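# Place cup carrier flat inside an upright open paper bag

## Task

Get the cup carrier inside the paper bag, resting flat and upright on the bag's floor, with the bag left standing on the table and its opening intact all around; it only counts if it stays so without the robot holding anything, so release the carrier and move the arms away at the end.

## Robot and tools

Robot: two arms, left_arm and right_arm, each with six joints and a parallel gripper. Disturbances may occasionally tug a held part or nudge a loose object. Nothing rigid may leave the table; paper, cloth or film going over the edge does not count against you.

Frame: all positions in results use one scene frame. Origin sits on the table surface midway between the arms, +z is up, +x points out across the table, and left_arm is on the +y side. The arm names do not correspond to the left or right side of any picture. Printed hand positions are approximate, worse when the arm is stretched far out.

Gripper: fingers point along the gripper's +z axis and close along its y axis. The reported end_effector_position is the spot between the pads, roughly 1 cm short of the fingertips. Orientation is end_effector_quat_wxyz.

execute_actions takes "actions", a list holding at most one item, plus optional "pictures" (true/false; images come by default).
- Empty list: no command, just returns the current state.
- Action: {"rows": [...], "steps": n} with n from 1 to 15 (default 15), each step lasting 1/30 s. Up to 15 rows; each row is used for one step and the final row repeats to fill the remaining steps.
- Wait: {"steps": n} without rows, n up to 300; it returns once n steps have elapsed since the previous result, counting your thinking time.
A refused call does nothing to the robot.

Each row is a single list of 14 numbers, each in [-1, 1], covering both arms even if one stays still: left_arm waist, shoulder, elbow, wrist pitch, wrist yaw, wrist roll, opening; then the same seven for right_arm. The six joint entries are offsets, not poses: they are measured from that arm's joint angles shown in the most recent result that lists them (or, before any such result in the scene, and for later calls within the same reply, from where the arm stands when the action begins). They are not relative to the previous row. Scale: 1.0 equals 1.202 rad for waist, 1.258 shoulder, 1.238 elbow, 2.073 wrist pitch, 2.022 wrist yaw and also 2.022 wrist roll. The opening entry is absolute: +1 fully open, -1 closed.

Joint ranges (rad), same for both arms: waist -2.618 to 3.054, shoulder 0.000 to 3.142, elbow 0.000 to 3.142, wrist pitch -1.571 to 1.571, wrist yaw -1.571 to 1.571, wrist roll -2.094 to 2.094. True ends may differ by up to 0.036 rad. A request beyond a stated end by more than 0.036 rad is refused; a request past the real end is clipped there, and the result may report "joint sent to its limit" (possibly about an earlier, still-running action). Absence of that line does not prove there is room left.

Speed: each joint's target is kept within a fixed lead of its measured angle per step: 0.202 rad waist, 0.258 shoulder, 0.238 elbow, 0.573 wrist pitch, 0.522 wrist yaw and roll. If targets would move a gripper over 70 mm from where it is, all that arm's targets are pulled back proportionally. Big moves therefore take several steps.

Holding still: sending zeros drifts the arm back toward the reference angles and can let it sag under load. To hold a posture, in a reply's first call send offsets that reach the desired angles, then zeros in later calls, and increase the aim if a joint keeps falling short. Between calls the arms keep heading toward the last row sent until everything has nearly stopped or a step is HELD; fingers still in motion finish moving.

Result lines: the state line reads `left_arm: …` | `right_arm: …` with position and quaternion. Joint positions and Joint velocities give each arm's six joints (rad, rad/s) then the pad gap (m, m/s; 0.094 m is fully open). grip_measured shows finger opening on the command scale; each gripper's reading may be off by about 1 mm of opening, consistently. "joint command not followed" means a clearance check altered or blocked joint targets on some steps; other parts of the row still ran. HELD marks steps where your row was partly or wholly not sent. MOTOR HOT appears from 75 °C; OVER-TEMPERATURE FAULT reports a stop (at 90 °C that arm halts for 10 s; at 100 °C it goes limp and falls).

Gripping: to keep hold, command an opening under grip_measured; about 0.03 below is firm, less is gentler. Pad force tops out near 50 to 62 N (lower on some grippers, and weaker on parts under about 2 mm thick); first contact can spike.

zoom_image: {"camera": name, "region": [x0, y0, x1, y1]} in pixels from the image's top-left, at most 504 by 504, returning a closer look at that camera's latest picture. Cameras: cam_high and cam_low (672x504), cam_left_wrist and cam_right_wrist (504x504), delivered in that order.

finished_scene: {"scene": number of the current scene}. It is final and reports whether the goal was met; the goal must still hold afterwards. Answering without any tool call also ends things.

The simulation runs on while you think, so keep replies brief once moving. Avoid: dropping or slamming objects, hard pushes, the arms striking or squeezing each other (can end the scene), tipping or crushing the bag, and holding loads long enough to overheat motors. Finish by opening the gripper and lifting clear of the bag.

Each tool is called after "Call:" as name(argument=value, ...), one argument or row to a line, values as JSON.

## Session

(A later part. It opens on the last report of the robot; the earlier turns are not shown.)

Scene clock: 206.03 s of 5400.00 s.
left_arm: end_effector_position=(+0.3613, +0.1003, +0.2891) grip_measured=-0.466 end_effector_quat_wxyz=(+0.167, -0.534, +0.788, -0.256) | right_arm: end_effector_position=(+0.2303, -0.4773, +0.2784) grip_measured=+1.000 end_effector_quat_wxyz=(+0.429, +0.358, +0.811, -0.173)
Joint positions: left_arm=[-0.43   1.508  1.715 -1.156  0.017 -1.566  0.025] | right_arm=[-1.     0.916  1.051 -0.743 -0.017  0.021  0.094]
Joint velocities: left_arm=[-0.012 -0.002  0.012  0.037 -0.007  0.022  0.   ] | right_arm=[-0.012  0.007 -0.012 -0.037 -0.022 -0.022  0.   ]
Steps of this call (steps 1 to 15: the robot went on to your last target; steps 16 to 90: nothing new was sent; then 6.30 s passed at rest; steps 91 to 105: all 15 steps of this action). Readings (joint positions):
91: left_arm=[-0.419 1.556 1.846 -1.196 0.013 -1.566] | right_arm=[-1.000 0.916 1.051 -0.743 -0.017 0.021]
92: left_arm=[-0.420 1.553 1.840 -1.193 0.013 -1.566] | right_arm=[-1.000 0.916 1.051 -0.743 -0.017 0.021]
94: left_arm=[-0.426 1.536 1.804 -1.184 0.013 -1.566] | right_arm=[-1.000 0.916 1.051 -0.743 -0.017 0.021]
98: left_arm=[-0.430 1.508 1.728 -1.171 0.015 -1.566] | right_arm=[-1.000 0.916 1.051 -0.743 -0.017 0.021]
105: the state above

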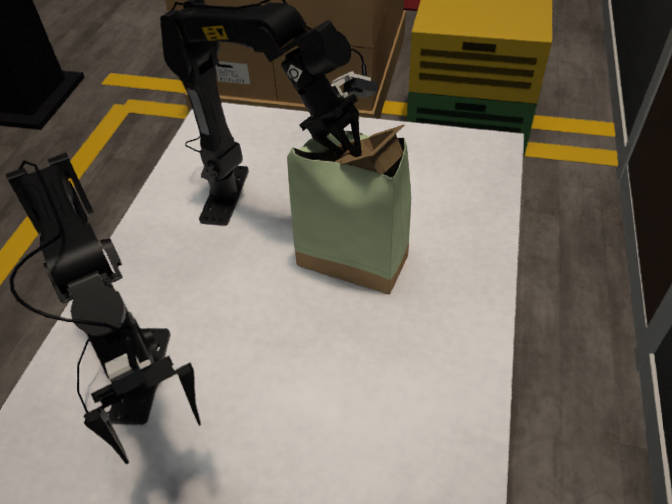

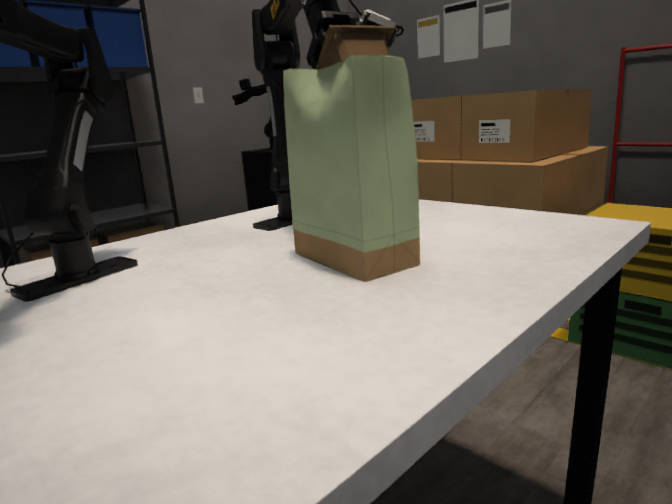

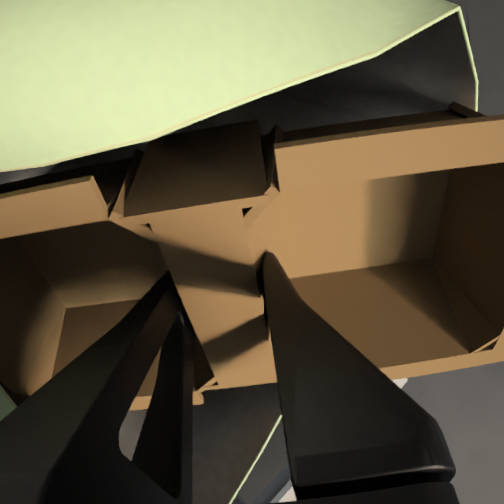

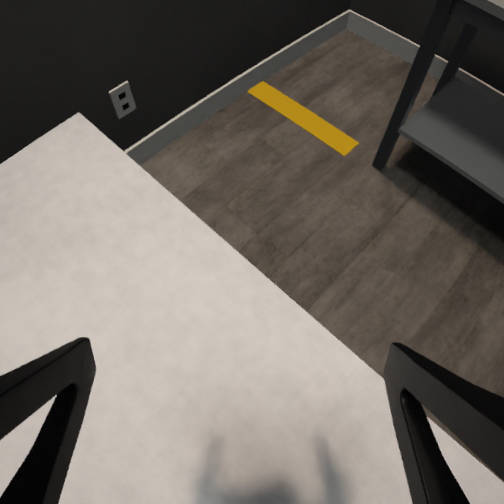

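Call:
execute_actions(
  actions=[
    {"rows":[[0,0,0.03,0,0,0,-0.48,0,0,0,0,0,0,1],[0,0.01,0.06,0,0,0,-0.48,0,0,0,0,0,0,1],[0,0.02,0.09,-0.01,0,-0.01,-0.48,0,0,0,0,0,0,1],[0.01,0.03,0.11,-0.02,0,-0.02,-0.48,0,0,0,0,0,0,1],[0.015,0.04,0.13,-0.03,0,-0.03,-0.48,0,0,0,0,0,0,1],[0.02,0.045,0.14,-0.035,0,-0.04,-0.48,0,0,0,0,0,0,1]]},
  ],
)

Call:
zoom_image(
  camera="cam_high",
  region=[240,40,460,220],
)

Scene clock: 219.03 s of 5400.00 s.
left_arm: end_effector_position=(+0.3723, +0.1027, +0.3151) grip_measured=-0.466 end_effector_quat_wxyz=(+0.167, -0.564, +0.760, -0.275) | right_arm: end_effector_position=(+0.2303, -0.4773, +0.2784) grip_measured=+1.000 end_effector_quat_wxyz=(+0.429, +0.358, +0.811, -0.173)
Joint positions: left_arm=[-0.412  1.559  1.857 -1.213  0.021 -1.636  0.025] | right_arm=[-1.     0.916  1.051 -0.743 -0.017  0.021  0.094]
Joint velocities: left_arm=[ 0.002  0.037 -0.007 -0.125  0.022 -0.051 -0.001] | right_arm=[-0.007 -0.002  0.012  0.007  0.037 -0.007  0.   ]
Steps of this call (steps 1 to 15: the robot went on to your last target; steps 16 to 90: nothing new was sent; then 9.50 s passed at rest; steps 91 to 105: all 15 steps of this action). Readings (joint positions):
91: left_arm=[-0.430 1.508 1.715 -1.155 0.018 -1.566] | right_arm=[-1.000 0.916 1.051 -0.743 -0.017 0.021]
92: left_arm=[-0.430 1.510 1.722 -1.159 0.018 -1.566] | right_arm=[-1.000 0.916 1.051 -0.743 -0.017 0.021]
94: left_arm=[-0.430 1.527 1.766 -1.173 0.020 -1.575] | right_arm=[-1.000 0.916 1.051 -0.743 -0.017 0.021]
98: left_arm=[-0.417 1.555 1.850 -1.188 0.021 -1.611] | right_arm=[-1.000 0.916 1.051 -0.743 -0.017 0.021]
105: the state above

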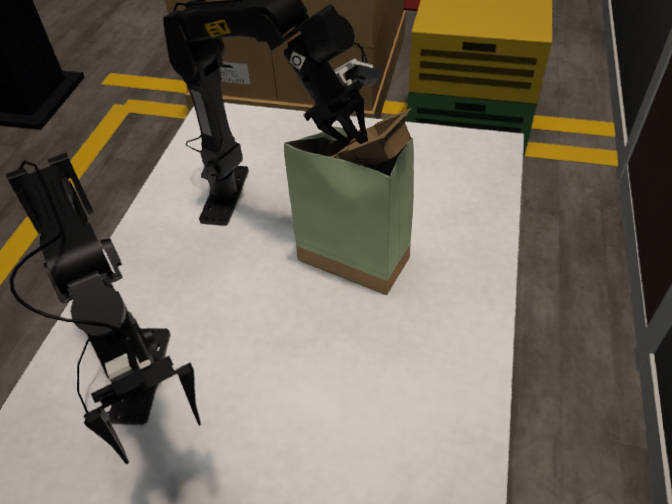

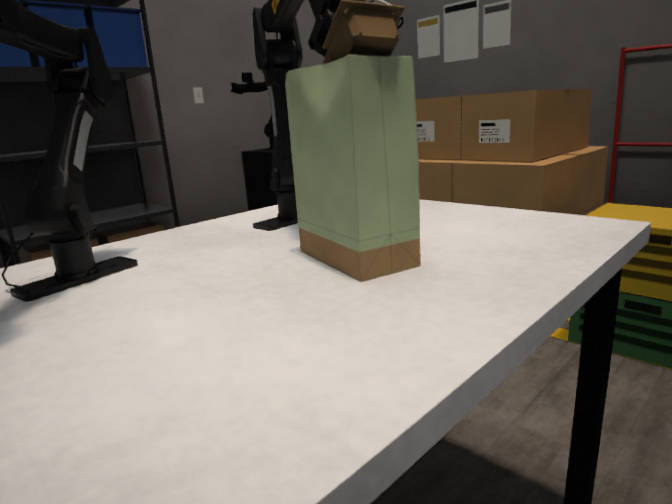

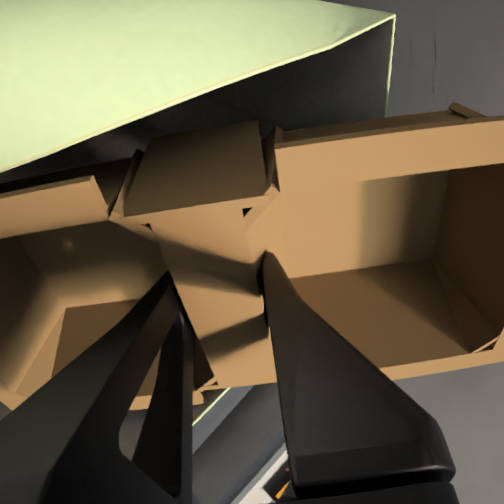

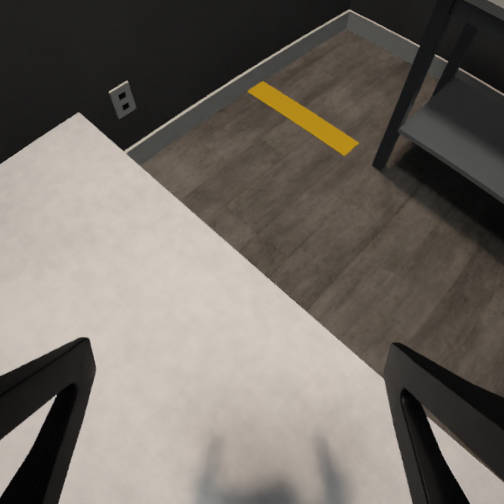

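Region (240, 40, 460, 220) of cam_high's 672x504 image, scaled by 2.291, with more detail than that image has; it fills the top 412 rows of this view, and the rest is white.

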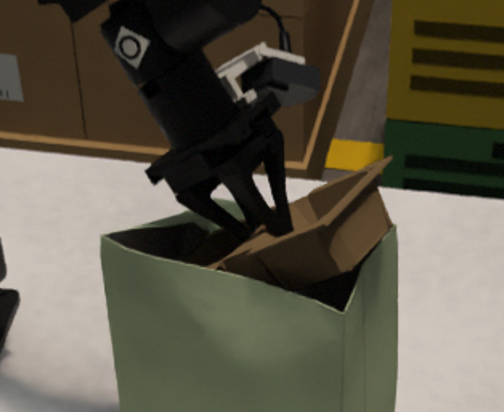

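Call:
execute_actions(
  actions=[
    {"rows":[[-0.01,0,0,0,0,0.02,-0.48,0,0,0,0,0,0,1],[-0.02,0,0,0,0,0.04,-0.48,0,0,0,0,0,0,1],[-0.03,0,0,0,0,0.06,-0.48,0,0,0,0,0,0,1],[-0.04,0,0,0,0,0.08,-0.48,0,0,0,0,0,0,1],[-0.045,0,0,0,0,0.1,-0.48,0,0,0,0,0,0,1]]},
  ],
)

Call:
zoom_image(
  camera="cam_high",
  region=[240,40,460,220],
)

Scene clock: 229.80 s of 5400.00 s.
left_arm: end_effector_position=(+0.3637, +0.0843, +0.3132) grip_measured=-0.466 end_effector_quat_wxyz=(+0.180, -0.475, +0.820, -0.262) | right_arm: end_effector_position=(+0.2303, -0.4773, +0.2784) grip_measured=+1.000 end_effector_quat_wxyz=(+0.429, +0.358, +0.811, -0.173)
Joint positions: left_arm=[-0.463  1.561  1.857 -1.22   0.025 -1.461  0.025] | right_arm=[-1.     0.916  1.051 -0.743 -0.017  0.021  0.094]
Joint velocities: left_arm=[-0.007  0.017 -0.007 -0.037  0.007  0.095  0.001] | right_arm=[ 0.002  0.007 -0.017 -0.051  0.037 -0.022  0.   ]
Steps of this call (steps 1 to 15: the robot went on to your last target; steps 16 to 90: nothing new was sent; then 7.27 s passed at rest; steps 91 to 105: all 15 steps of this action). Readings (joint positions):
91: left_arm=[-0.412 1.561 1.857 -1.220 0.021 -1.638] | right_arm=[-1.000 0.916 1.051 -0.743 -0.017 0.021]
92: left_arm=[-0.415 1.561 1.857 -1.220 0.021 -1.626] | right_arm=[-1.000 0.916 1.051 -0.743 -0.017 0.021]
94: left_arm=[-0.429 1.561 1.857 -1.220 0.020 -1.587] | right_arm=[-1.000 0.916 1.051 -0.743 -0.017 0.021]
98: left_arm=[-0.461 1.561 1.857 -1.220 0.024 -1.507] | right_arm=[-1.000 0.916 1.051 -0.743 -0.017 0.021]
105: the state above

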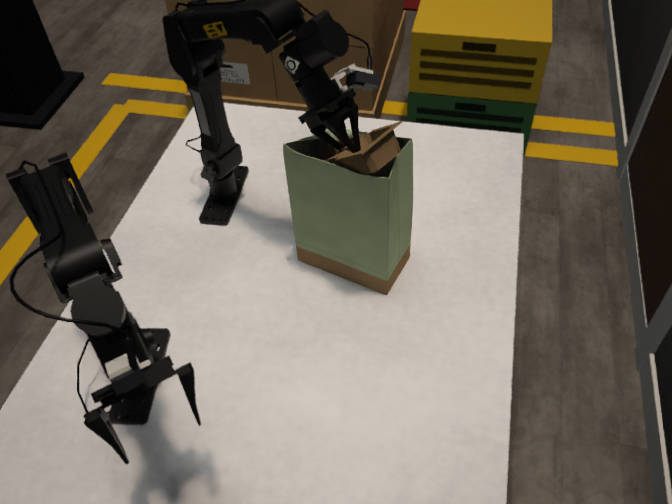

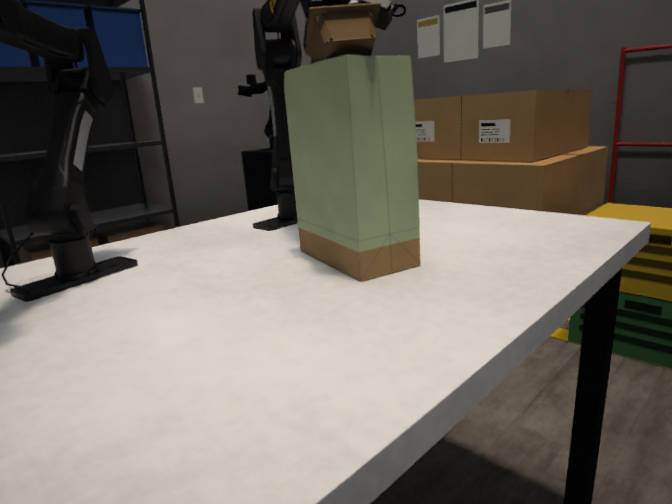

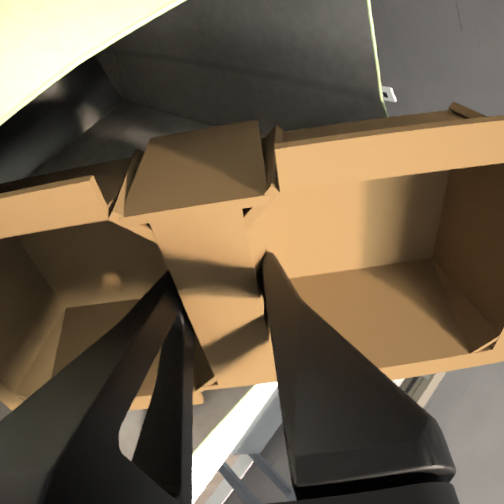

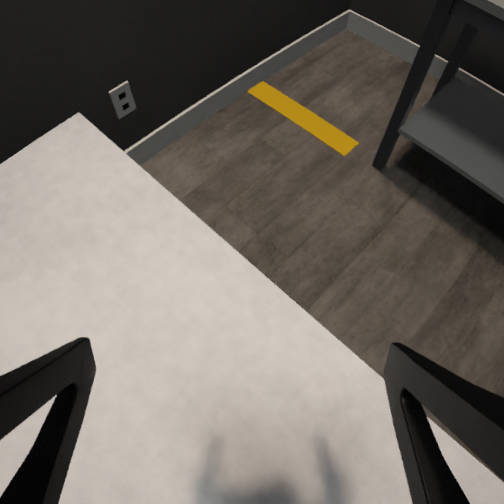

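Region (240, 40, 460, 220) of cam_high's 672x504 image, scaled by 2.291, with more detail than that image has; it fills the top 412 rows of this view, and the rest is white.

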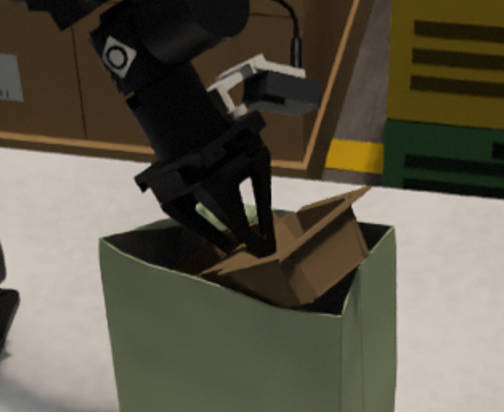

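Call:
execute_actions(
  actions=[
    {"rows":[[0.01,0,0,0,0,0,-0.48,0,0,0,0,0,0,1],[0.02,0,0,0,0,0,-0.48,0,0,0,0,0,0,1],[0.02,0,0,0,0,0,-0.48,0,0,0,0,0,0,1],[0.02,0,-0.02,0,0,0,-0.48,0,0,0,0,0,0,1],[0.02,0,-0.04,0,0,0,-0.48,0,0,0,0,0,0,1],[0.02,0,-0.06,0.01,0,0,-0.48,0,0,0,0,0,0,1],[0.02,0,-0.08,0.02,0,0,-0.48,0,0,0,0,0,0,1]]},
  ],
)

Call:
zoom_image(
  camera="cam_high",
  region=[240,40,460,220],
)

Scene clock: 237.80 s of 5400.00 s.
left_arm: end_effector_position=(+0.3649, +0.0911, +0.2820) grip_measured=-0.466 end_effector_quat_wxyz=(+0.161, -0.487, +0.826, -0.234) | right_arm: end_effector_position=(+0.2303, -0.4773, +0.2784) grip_measured=+1.000 end_effector_quat_wxyz=(+0.429, +0.358, +0.811, -0.173)
Joint positions: left_arm=[-0.444  1.567  1.768 -1.196  0.027 -1.458  0.025] | right_arm=[-1.     0.916  1.051 -0.743 -0.017  0.021  0.094]
Joint velocities: left_arm=[ 0.012  0.002  0.012  0.095 -0.022  0.037 -0.   ] | right_arm=[ 0.002  0.017 -0.017 -0.007  0.037 -0.007  0.   ]
Steps of this call (steps 1 to 30: the robot went on to your last target; steps 31 to 90: nothing new was sent; then 4.50 s passed at rest; steps 91 to 105: all 15 steps of this action). Readings (joint positions):
91: left_arm=[-0.462 1.561 1.857 -1.220 0.025 -1.451] | right_arm=[-1.000 0.916 1.051 -0.743 -0.017 0.021]
92: left_arm=[-0.460 1.561 1.857 -1.220 0.026 -1.452] | right_arm=[-1.000 0.916 1.051 -0.743 -0.017 0.021]
94: left_arm=[-0.451 1.561 1.857 -1.220 0.026 -1.454] | right_arm=[-1.000 0.916 1.051 -0.743 -0.017 0.021]
98: left_arm=[-0.444 1.561 1.805 -1.201 0.026 -1.456] | right_arm=[-1.000 0.916 1.051 -0.743 -0.017 0.021]
105: the state above

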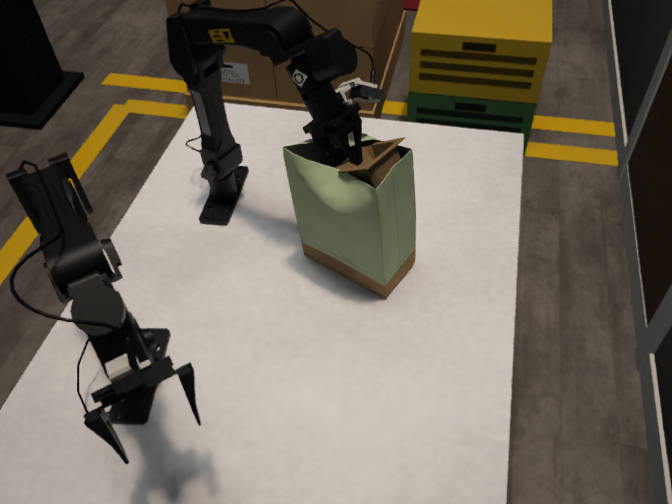

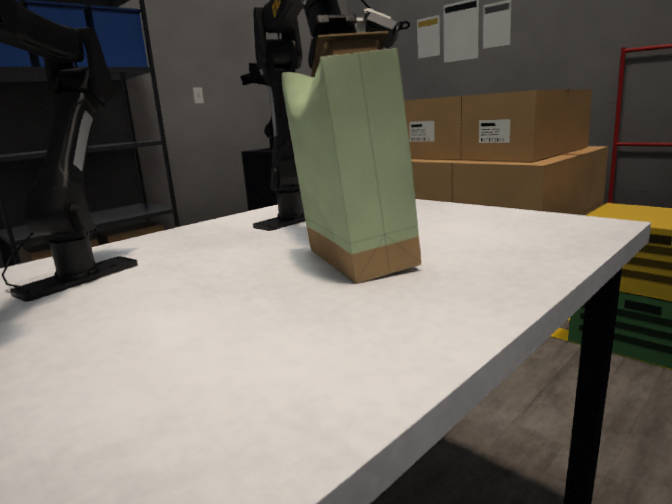

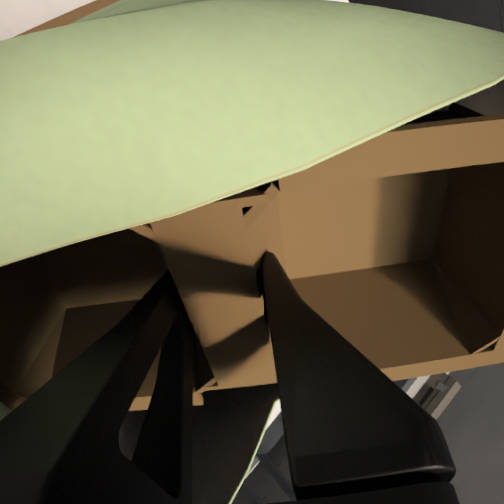

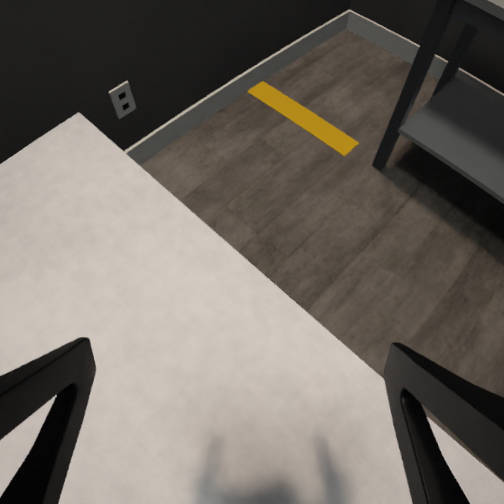

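Region (240, 40, 460, 220) of cam_high's 672x504 image, scaled by 2.291, with more detail than that image has; it fills the top 412 rows of this view, and the rest is white.

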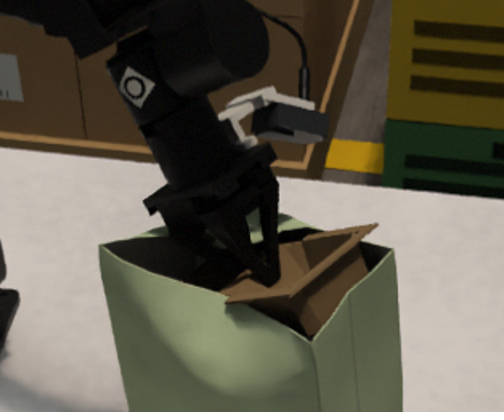

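Call:
execute_actions(
  actions=[
    {"rows":[[0,0,0.03,0,0,0,-0.48,0,0,0,0,0,0,1],[0,0,0.06,-0.01,0,0,-0.48,0,0,0,0,0,0,1],[0,0,0.09,-0.01,0,0,-0.48,0,0,0,0,0,0,1],[0,0,0.12,-0.02,0,0,-0.48,0,0,0,0,0,0,1],[0,0,0.15,-0.03,0,0,-0.48,0,0,0,0,0,0,1],[0,0,0.18,-0.04,0,0,-0.48,0,0,0,0,0,0,1],[0,0,0.21,-0.04,0,0,-0.48,0,0,0,0,0,0,1],[0,0,0.24,-0.04,0,0,-0.48,0,0,0,0,0,0,1],[0,0,0.27,-0.04,0,0,-0.48,0,0,0,0,0,0,1],[0,0,0.3,-0.05,0,0,-0.48,0,0,0,0,0,0,1]]},
  ],
  pictures=false,
)

Call:
execute_actions(
  actions=[
    {"steps":15},
  ],
)

Call:
zoom_image(
  camera="cam_high",
  region=[240,40,460,220],
)

Scene clock: 248.43 s of 5400.00 s.
left_arm: end_effector_position=(+0.3650, +0.0909, +0.4015) grip_measured=-0.466 end_effector_quat_wxyz=(+0.243, -0.460, +0.784, -0.340) | right_arm: end_effector_position=(+0.2303, -0.4773, +0.2784) grip_measured=+1.000 end_effector_quat_wxyz=(+0.429, +0.358, +0.811, -0.173)
Joint positions: left_arm=[-0.444  1.562  2.12  -1.267  0.028 -1.458  0.025] | right_arm=[-1.     0.916  1.051 -0.743 -0.017  0.021  0.094]
Joint velocities: left_arm=[-0.002 -0.085  0.051 -0.168 -0.051 -0.037  0.001] | right_arm=[-0.002 -0.007 -0.002 -0.066  0.066  0.037  0.   ]
Steps of this call (steps 1 to 15: the robot went on to your last target; steps 16 to 90: nothing new was sent; then 7.13 s passed at rest; steps 91 to 105: all 15 steps of this action). Readings (joint positions):
91: left_arm=[-0.444 1.567 1.768 -1.191 0.027 -1.458] | right_arm=[-1.000 0.916 1.051 -0.743 -0.017 0.021]
92: left_arm=[-0.444 1.568 1.774 -1.197 0.027 -1.458] | right_arm=[-1.000 0.916 1.051 -0.743 -0.017 0.021]
94: left_arm=[-0.444 1.578 1.815 -1.216 0.028 -1.458] | right_arm=[-1.000 0.916 1.051 -0.743 -0.017 0.021]
98: left_arm=[-0.444 1.587 1.958 -1.252 0.028 -1.458] | right_arm=[-1.000 0.916 1.051 -0.743 -0.017 0.021]
105: the state above

Scene clock: 248.93 s of 5400.00 s.
left_arm: end_effector_position=(+0.3615, +0.0923, +0.3955) grip_measured=-0.466 end_effector_quat_wxyz=(+0.234, -0.463, +0.789, -0.329) | right_arm: end_effector_position=(+0.2303, -0.4773, +0.2784) grip_measured=+1.000 end_effector_quat_wxyz=(+0.429, +0.358, +0.811, -0.173)
Joint positions: left_arm=[-0.444  1.565  2.121 -1.294  0.028 -1.458  0.025] | right_arm=[-1.     0.916  1.051 -0.743 -0.017  0.021  0.094]
Joint velocities: left_arm=[-0.012  0.002 -0.007 -0.007 -0.066 -0.007 -0.001] | right_arm=[ 0.032 -0.017  0.022 -0.051 -0.022  0.022  0.   ]
Steps of this call (steps 1 to 15: the robot went on to your last target). Readings (joint positions):
1: left_arm=[-0.444 1.561 2.121 -1.270 0.028 -1.458] | right_arm=[-1.000 0.916 1.051 -0.743 -0.017 0.021]
2: left_arm=[-0.444 1.561 2.121 -1.274 0.028 -1.458] | right_arm=[-1.000 0.916 1.051 -0.743 -0.017 0.021]
4: left_arm=[-0.444 1.564 2.121 -1.283 0.028 -1.458] | right_arm=[-1.000 0.916 1.051 -0.743 -0.017 0.021]
8: left_arm=[-0.444 1.565 2.121 -1.291 0.028 -1.458] | right_arm=[-1.000 0.916 1.051 -0.743 -0.017 0.021]
15: the state above

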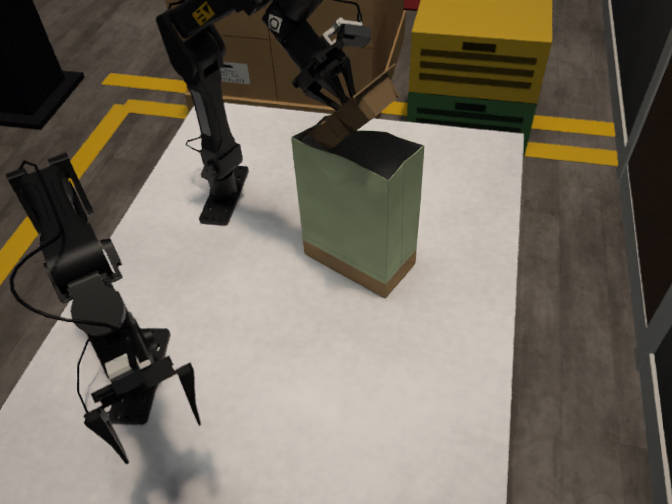

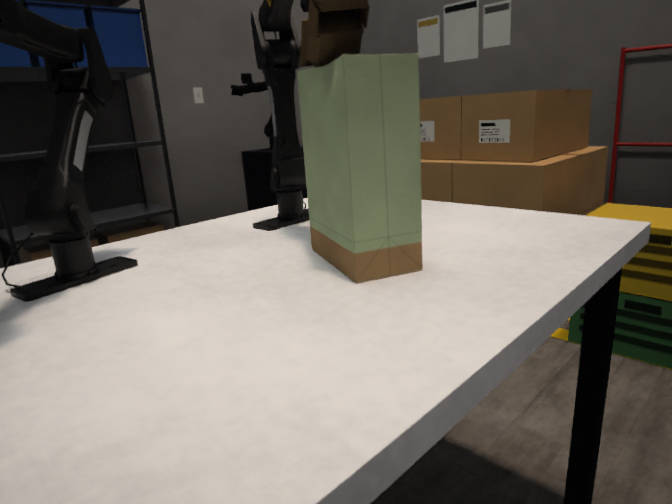

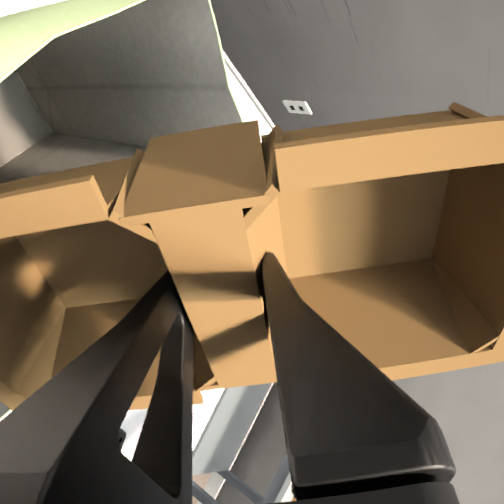

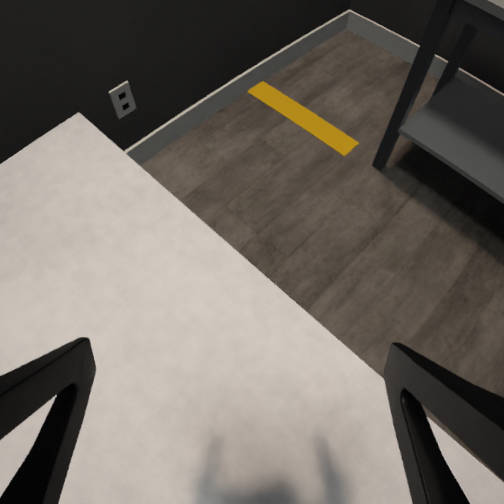

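Region (240, 40, 460, 220) of cam_high's 672x504 image, scaled by 2.291, with more detail than that image has; it fills the top 412 rows of this view, and the rest is white.

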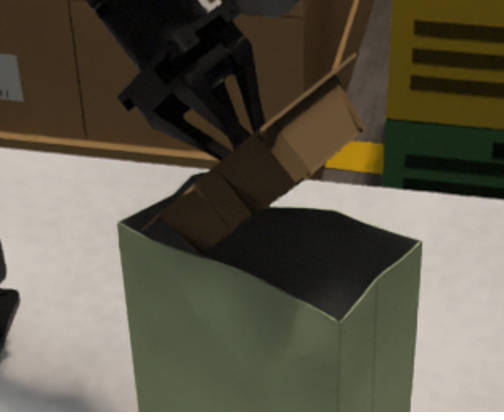

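Call:
execute_actions(
  actions=[
    {"rows":[[0,0,0.06,0,0,0,-0.48,0.94,0.3,0.1,0.1,0,0,-1]]},
  ],
  pictures=false,
)

Call:
execute_actions(
  actions=[
    {"steps":60},
  ],
  pictures=false,
)

Call:
execute_actions(
  actions=[
    {"rows":[[0,0,0,0,0,0,-0.48,0,0.52,0.16,0.08,0,0,-1]]},
  ],
  pictures=false,
)

Call:
execute_actions(
  actions=[
    {"steps":30},
  ],
)

Scene clock: 268.93 s of 5400.00 s.
left_arm: end_effector_position=(+0.3612, +0.0924, +0.4082) grip_measured=-0.466 end_effector_quat_wxyz=(+0.243, -0.459, +0.783, -0.341) | right_arm: end_effector_position=(+0.4160, -0.2165, +0.2287) grip_measured=-0.997 end_effector_quat_wxyz=(+0.413, -0.042, +0.909, +0.031)
Joint positions: left_arm=[-0.444  1.571  2.165 -1.301  0.028 -1.458  0.025] | right_arm=[-0.071  1.323  1.152 -0.544 -0.01   0.021  0.   ]
Joint velocities: left_arm=[-0.007 -0.007 -0.017 -0.007 -0.007 -0.007  0.001] | right_arm=[ 2.034 -0.012 -0.002  0.051 -0.066  0.007 -0.   ]
Steps of this call (steps 1 to 15: the robot went on to your last target; steps 16 to 90: nothing new was sent; then 16.50 s passed at rest; steps 91 to 105: all 15 steps of this action). Readings (joint positions):
91: left_arm=[-0.444 1.567 2.127 -1.298 0.028 -1.458] | right_arm=[-0.976 0.937 1.061 -0.739 -0.005 0.021]
92: left_arm=[-0.444 1.570 2.137 -1.301 0.028 -1.458] | right_arm=[-0.927 0.982 1.089 -0.719 -0.002 0.021]
94: left_arm=[-0.444 1.571 2.153 -1.301 0.028 -1.458] | right_arm=[-0.823 1.102 1.135 -0.652 -0.003 0.021]
98: left_arm=[-0.444 1.571 2.165 -1.301 0.028 -1.458] | right_arm=[-0.576 1.292 1.152 -0.573 0.000 0.021]
105: the state above

Scene clock: 270.93 s of 5400.00 s.
left_arm: end_effector_position=(+0.3612, +0.0924, +0.4082) grip_measured=-0.466 end_effector_quat_wxyz=(+0.243, -0.459, +0.783, -0.341) | right_arm: end_effector_position=(+0.3977, -0.1329, +0.2296) grip_measured=-0.997 end_effector_quat_wxyz=(+0.409, -0.140, +0.898, +0.082)
Joint positions: left_arm=[-0.444  1.571  2.165 -1.301  0.028 -1.458  0.025] | right_arm=[ 0.139  1.323  1.152 -0.54  -0.025  0.021  0.   ]
Joint velocities: left_arm=[ 0.007 -0.002  0.012 -0.022 -0.022 -0.037 -0.001] | right_arm=[-0.002 -0.017 -0.017 -0.066  0.007  0.037 -0.   ]
Steps of this call (steps 1 to 30: the robot went on to your last target; steps 31 to 60: nothing new was sent). Readings (joint positions):
1: left_arm=[-0.444 1.571 2.165 -1.301 0.028 -1.458] | right_arm=[0.002 1.323 1.152 -0.542 -0.011 0.021]
2: left_arm=[-0.444 1.571 2.165 -1.301 0.028 -1.458] | right_arm=[0.066 1.323 1.152 -0.540 -0.017 0.021]
4: left_arm=[-0.444 1.571 2.165 -1.301 0.028 -1.458] | right_arm=[0.136 1.323 1.152 -0.540 -0.031 0.021]
8: left_arm=[-0.444 1.571 2.165 -1.301 0.028 -1.458] | right_arm=[0.139 1.323 1.152 -0.540 -0.029 0.021]
60: the state above
All arms were judged still, so your last target was given up. Only a new action makes them travel on or press farther. Fingers that are still opening or closing keep moving.

Scene clock: 271.43 s of 5400.00 s.
left_arm: end_effector_position=(+0.3612, +0.0924, +0.4082) grip_measured=-0.466 end_effector_quat_wxyz=(+0.243, -0.459, +0.783, -0.341) | right_arm: end_effector_position=(+0.4755, -0.1072, +0.0255) grip_measured=-0.997 end_effector_quat_wxyz=(+0.233, -0.147, +0.960, +0.053)
Joint positions: left_arm=[-0.444  1.571  2.165 -1.301  0.028 -1.458  0.025] | right_arm=[ 0.139  2.023  1.329 -0.395 -0.025  0.021  0.   ]
Joint velocities: left_arm=[-0.012  0.007  0.002 -0.066 -0.037  0.007  0.   ] | right_arm=[ 0.007  0.002 -0.037 -0.168 -0.022 -0.037 -0.   ]
Steps of this call (steps 1 to 15: all 15 steps of this action). Readings (joint positions):
1: left_arm=[-0.444 1.571 2.165 -1.301 0.028 -1.458] | right_arm=[0.139 1.349 1.176 -0.546 -0.025 0.021]
2: left_arm=[-0.444 1.571 2.165 -1.301 0.028 -1.458] | right_arm=[0.139 1.406 1.228 -0.530 -0.025 0.021]
4: left_arm=[-0.444 1.571 2.165 -1.301 0.028 -1.458] | right_arm=[0.139 1.548 1.320 -0.451 -0.025 0.021]
8: left_arm=[-0.444 1.571 2.165 -1.301 0.028 -1.458] | right_arm=[0.139 1.785 1.350 -0.379 -0.025 0.021]
15: the state above

Scene clock: 272.43 s of 5400.00 s.
left_arm: end_effector_position=(+0.3612, +0.0924, +0.4082) grip_measured=-0.466 end_effector_quat_wxyz=(+0.243, -0.459, +0.783, -0.341) | right_arm: end_effector_position=(+0.4794, -0.1059, +0.0370) grip_measured=-0.997 end_effector_quat_wxyz=(+0.249, -0.147, +0.956, +0.055)
Joint positions: left_arm=[-0.444  1.571  2.165 -1.301  0.028 -1.458  0.025] | right_arm=[ 0.139  2.     1.329 -0.385 -0.025  0.021  0.   ]
Joint velocities: left_arm=[-0.002  0.002  0.017 -0.066  0.022 -0.081  0.001] | right_arm=[-0.012 -0.002  0.012 -0.007 -0.037  0.007  0.001]
Steps of this call (steps 1 to 30: the robot went on to your last target). Readings (joint positions):
1: left_arm=[-0.444 1.571 2.165 -1.301 0.028 -1.458] | right_arm=[0.139 2.021 1.329 -0.397 -0.025 0.021]
2: left_arm=[-0.444 1.571 2.165 -1.301 0.028 -1.458] | right_arm=[0.139 2.016 1.329 -0.393 -0.025 0.021]
4: left_arm=[-0.444 1.571 2.165 -1.301 0.028 -1.458] | right_arm=[0.139 2.006 1.329 -0.390 -0.025 0.021]
8: left_arm=[-0.444 1.571 2.165 -1.301 0.028 -1.458] | right_arm=[0.139 2.000 1.329 -0.385 -0.025 0.021]
30: the state above
All arms were judged still, so your last target was given up. Only a new action makes them travel on or press farther. Fingers that are still opening or closing keep moving.

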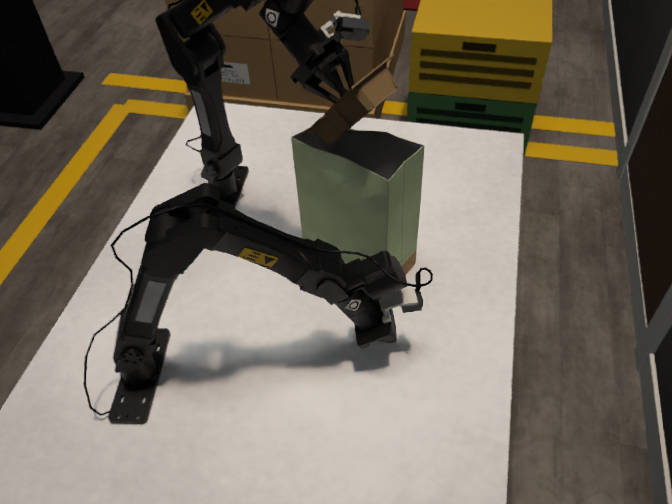

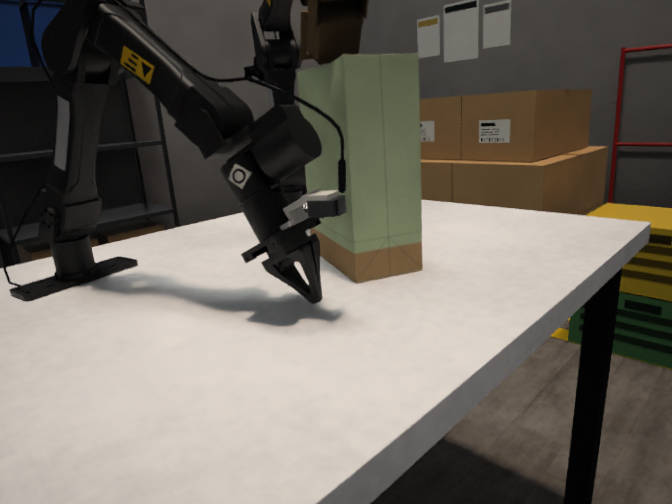

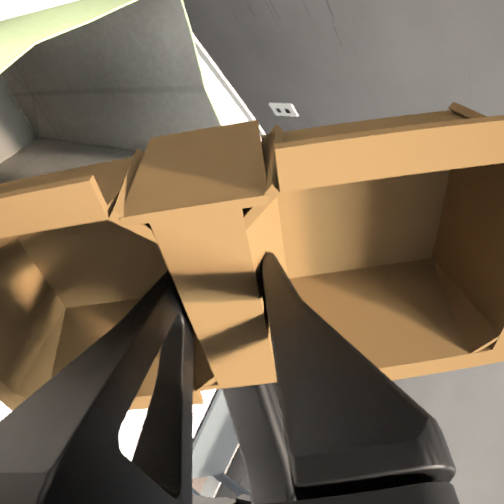

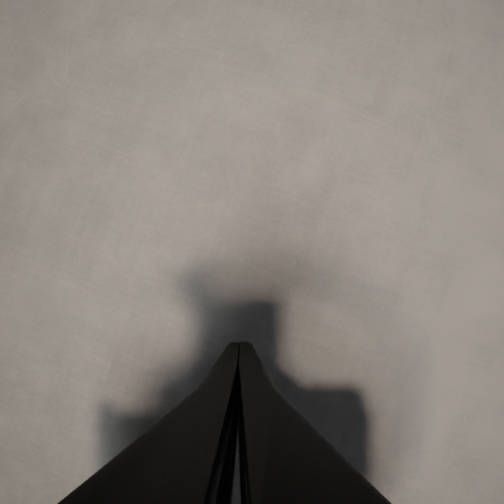

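Call:
execute_actions(
  actions=[
    {"rows":[[0,0,0,0,0,0,-0.48,0.03,-0.02,0,0,0,0,-1],[0,0,0,0,0,0,-0.48,0.06,-0.02,0,0,0,0,-1],[0,0,0,0,0,0,-0.48,0.09,-0.02,0,0,0,0,-1],[0,0,0,0,0,0,-0.48,0.11,-0.02,0,0,0,0,-1],[0,0,0,0,0,0,-0.48,0.13,-0.02,0,0,0,0,-1]]},
  ],
)

Scene clock: 280.13 s of 5400.00 s.
left_arm: end_effector_position=(+0.3612, +0.0924, +0.4082) grip_measured=-0.466 end_effector_quat_wxyz=(+0.243, -0.459, +0.783, -0.341) | right_arm: end_effector_position=(+0.4470, -0.0323, +0.0370) grip_measured=-0.997 end_effector_quat_wxyz=(+0.243, -0.226, +0.940, +0.078)
Joint positions: left_arm=[-0.444  1.571  2.165 -1.301  0.028 -1.458  0.025] | right_arm=[ 0.305  2.     1.329 -0.385 -0.03   0.021  0.   ]
Joint velocities: left_arm=[-0.007  0.002  0.017 -0.007 -0.051 -0.022  0.   ] | right_arm=[-0.061  0.002 -0.017  0.037 -0.022 -0.007 -0.001]
Steps of this call (steps 1 to 90: nothing new was sent; then 4.20 s passed at rest; steps 91 to 105: all 15 steps of this action). Readings (joint positions):
91: left_arm=[-0.444 1.571 2.165 -1.301 0.028 -1.458] | right_arm=[0.142 2.000 1.329 -0.385 -0.025 0.021]
92: left_arm=[-0.444 1.571 2.165 -1.301 0.028 -1.458] | right_arm=[0.149 2.000 1.329 -0.385 -0.023 0.021]
94: left_arm=[-0.444 1.571 2.165 -1.301 0.028 -1.458] | right_arm=[0.186 2.000 1.329 -0.385 -0.018 0.021]
98: left_arm=[-0.444 1.571 2.165 -1.301 0.028 -1.458] | right_arm=[0.295 2.000 1.329 -0.385 -0.024 0.021]
105: the state above

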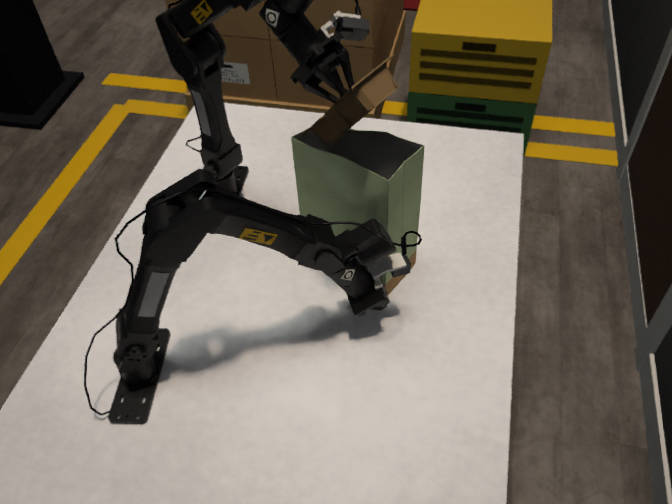

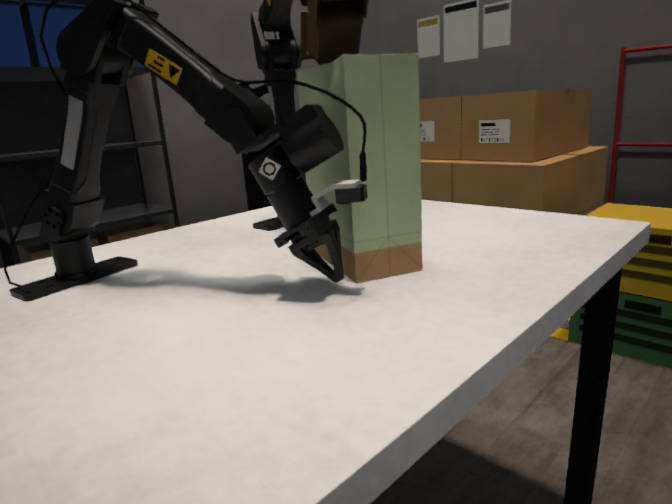

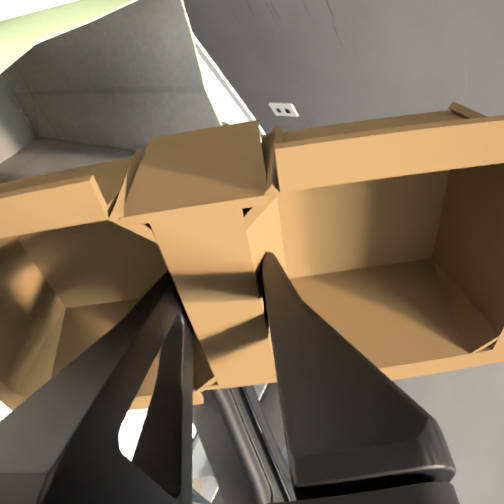

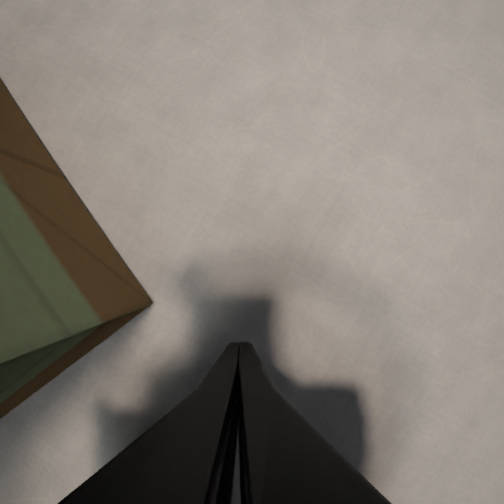

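Call:
execute_actions(
  actions=[
    {"rows":[[0,0,0,0,0,0,-0.48,0.02,0,0,0,0,0,-1],[0,0,0,0,0,0,-0.48,0.03,0,0,0,0,0,-1],[0,0,0,0,0,0,-0.48,0.04,0,0,0,0,0,-1],[0,0,0,0,0,0,-0.48,0.05,0,0,0,0,0,-1],[0,0,0,0,0,0,-0.48,0.06,0,0,0,0,0,-1],[0,0,0,0,0,0,-0.48,0.07,0,0,0,0,0,-1],[0,0,0,0,0,0,-0.48,0.08,0,0,0,0,0,-1],[0,0,0,0,0,0,-0.48,0.09,0,0,0,0,0,-1],[0,0,0,0,0,0,-0.48,0.1,0,0,0,0,0,-1],[0,0,0,0,0,0,-0.48,0.11,0,0,0,0,0,-1]]},
  ],
)

Scene clock: 288.93 s of 5400.00 s.
left_arm: end_effector_position=(+0.3612, +0.0924, +0.4082) grip_measured=-0.466 end_effector_quat_wxyz=(+0.243, -0.459, +0.783, -0.341) | right_arm: end_effector_position=(+0.4126, +0.0221, +0.0370) grip_measured=-0.997 end_effector_quat_wxyz=(+0.237, -0.288, +0.923, +0.094)
Joint positions: left_arm=[-0.444  1.571  2.165 -1.301  0.028 -1.458  0.025] | right_arm=[ 0.439  2.     1.329 -0.385 -0.03   0.021  0.   ]
Joint velocities: left_arm=[-0.007 -0.017  0.007  0.022  0.022 -0.022 -0.   ] | right_arm=[-0.017 -0.002 -0.002 -0.022  0.095 -0.051  0.   ]
Steps of this call (steps 1 to 15: the robot went on to your last target; steps 16 to 90: nothing new was sent; then 5.30 s passed at rest; steps 91 to 105: all 15 steps of this action). Readings (joint positions):
91: left_arm=[-0.444 1.571 2.165 -1.301 0.028 -1.458] | right_arm=[0.305 2.000 1.329 -0.385 -0.030 0.021]
92: left_arm=[-0.444 1.571 2.165 -1.301 0.028 -1.458] | right_arm=[0.308 2.000 1.329 -0.385 -0.030 0.021]
94: left_arm=[-0.444 1.571 2.165 -1.301 0.028 -1.458] | right_arm=[0.324 2.000 1.329 -0.385 -0.030 0.021]
98: left_arm=[-0.444 1.571 2.165 -1.301 0.028 -1.458] | right_arm=[0.379 2.000 1.329 -0.385 -0.030 0.021]
105: the state above

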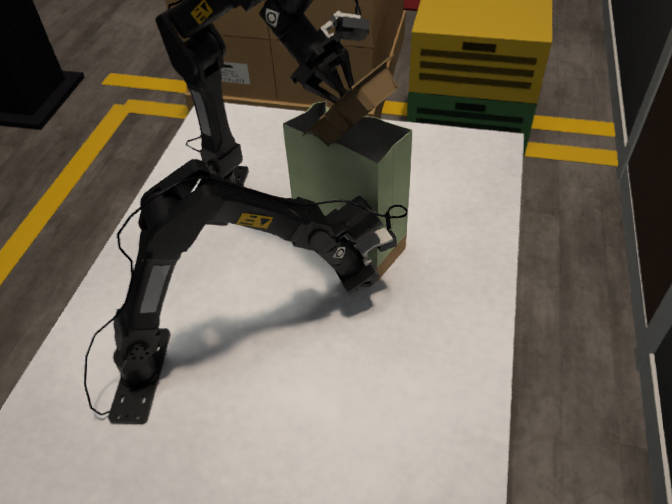

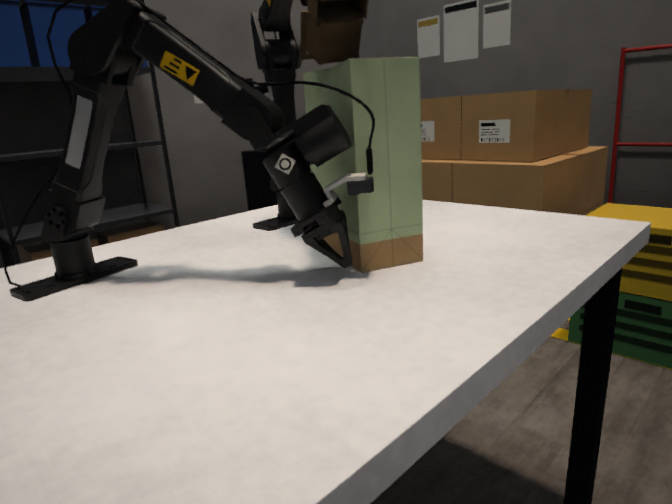

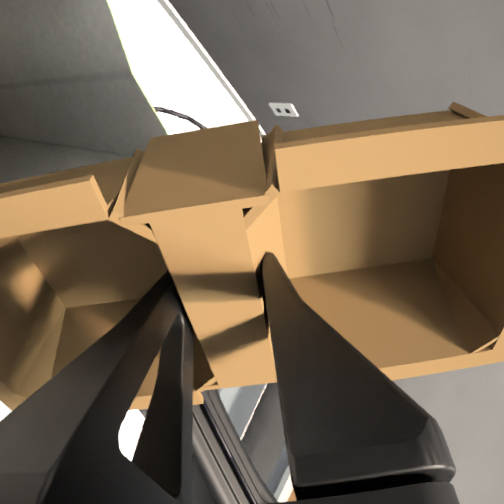

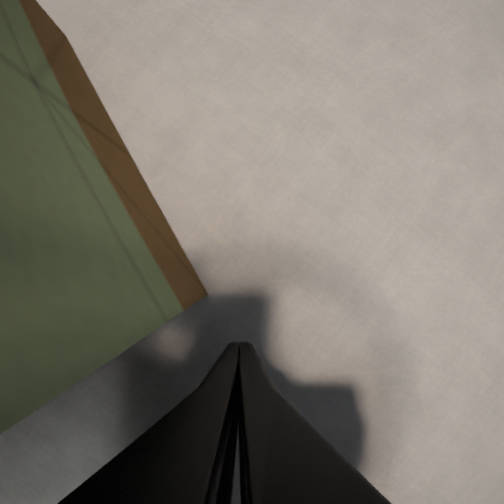

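Call:
execute_actions(
  actions=[
    {"rows":[[0,0,0,0,0,0,-0.48,-0.1,0,0,0,0,0,-1],[0,0,0,0,0,0,-0.48,-0.2,0,0,0,0,0,-1],[0,0,0,0,0,0,-0.48,-0.3,0,0,0,0,0,-1],[0,0,0,0,0,0,-0.48,-0.4,-0.03,0,0,0,0,-1]]},
  ],
)

Call:
zoom_image(
  camera="cam_high",
  region=[240,40,460,300],
)

Scene clock: 294.13 s of 5400.00 s.
left_arm: end_effector_position=(+0.3612, +0.0924, +0.4082) grip_measured=-0.466 end_effector_quat_wxyz=(+0.243, -0.459, +0.783, -0.341) | right_arm: end_effector_position=(+0.5032, -0.2094, +0.0378) grip_measured=-0.997 end_effector_quat_wxyz=(+0.255, -0.041, +0.966, +0.024)
Joint positions: left_arm=[-0.444  1.571  2.165 -1.301  0.028 -1.458  0.025] | right_arm=[-0.078  1.999  1.329 -0.383 -0.017  0.021  0.   ]
Joint velocities: left_arm=[ 0.002 -0.007  0.012 -0.037 -0.007  0.051 -0.   ] | right_arm=[ 0.193 -0.056 -0.012  0.037  0.037 -0.022 -0.   ]
Steps of this call (steps 1 to 15: the robot went on to your last target; steps 16 to 90: nothing new was sent; then 1.70 s passed at rest; steps 91 to 105: all 15 steps of this action). Readings (joint positions):
91: left_arm=[-0.444 1.571 2.165 -1.301 0.028 -1.458] | right_arm=[0.429 2.000 1.329 -0.385 -0.036 0.021]
92: left_arm=[-0.444 1.571 2.165 -1.301 0.028 -1.458] | right_arm=[0.407 2.000 1.329 -0.385 -0.043 0.021]
94: left_arm=[-0.444 1.571 2.165 -1.301 0.028 -1.458] | right_arm=[0.328 2.000 1.329 -0.385 -0.047 0.021]
98: left_arm=[-0.444 1.571 2.165 -1.301 0.028 -1.458] | right_arm=[0.118 2.000 1.329 -0.383 -0.044 0.021]
105: the state above

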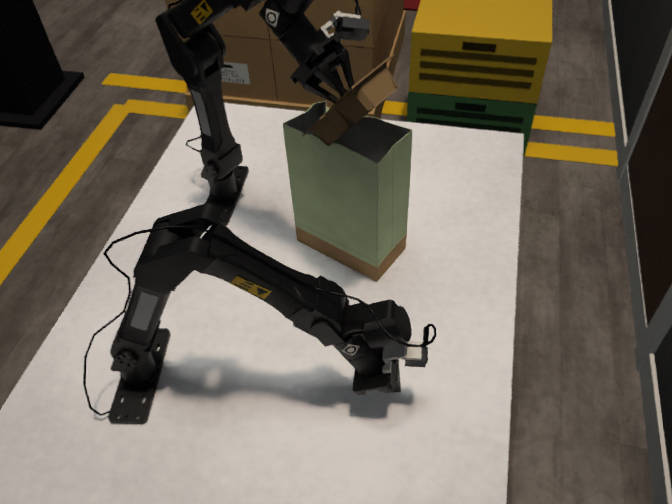

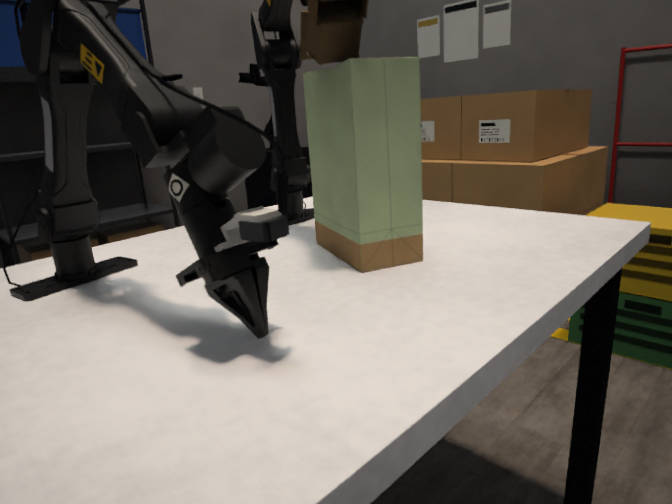

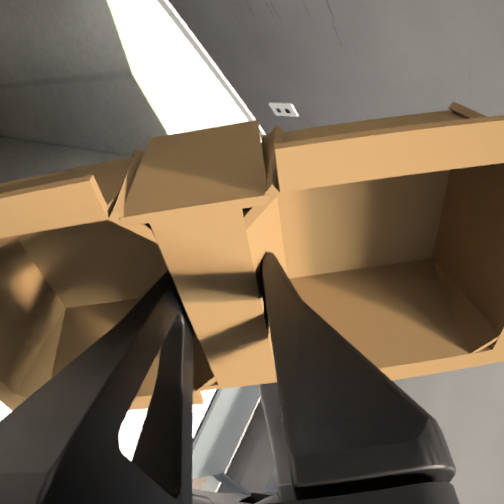

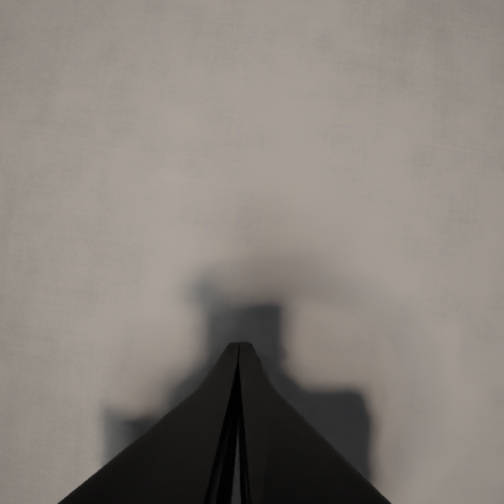

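Region (240, 40, 460, 300) of cam_high's 672x504 image, scaled by 1.938, with more detail than that image has; it fills the left 426 columns of this view, and the rest is white.

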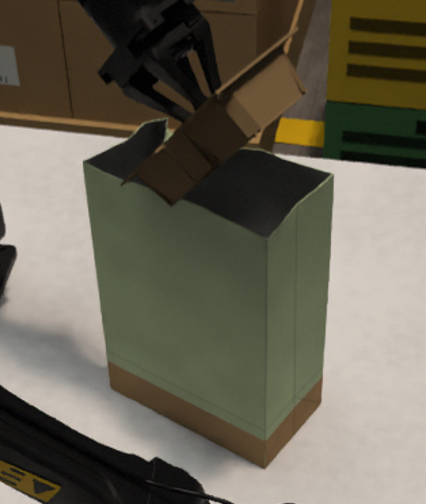

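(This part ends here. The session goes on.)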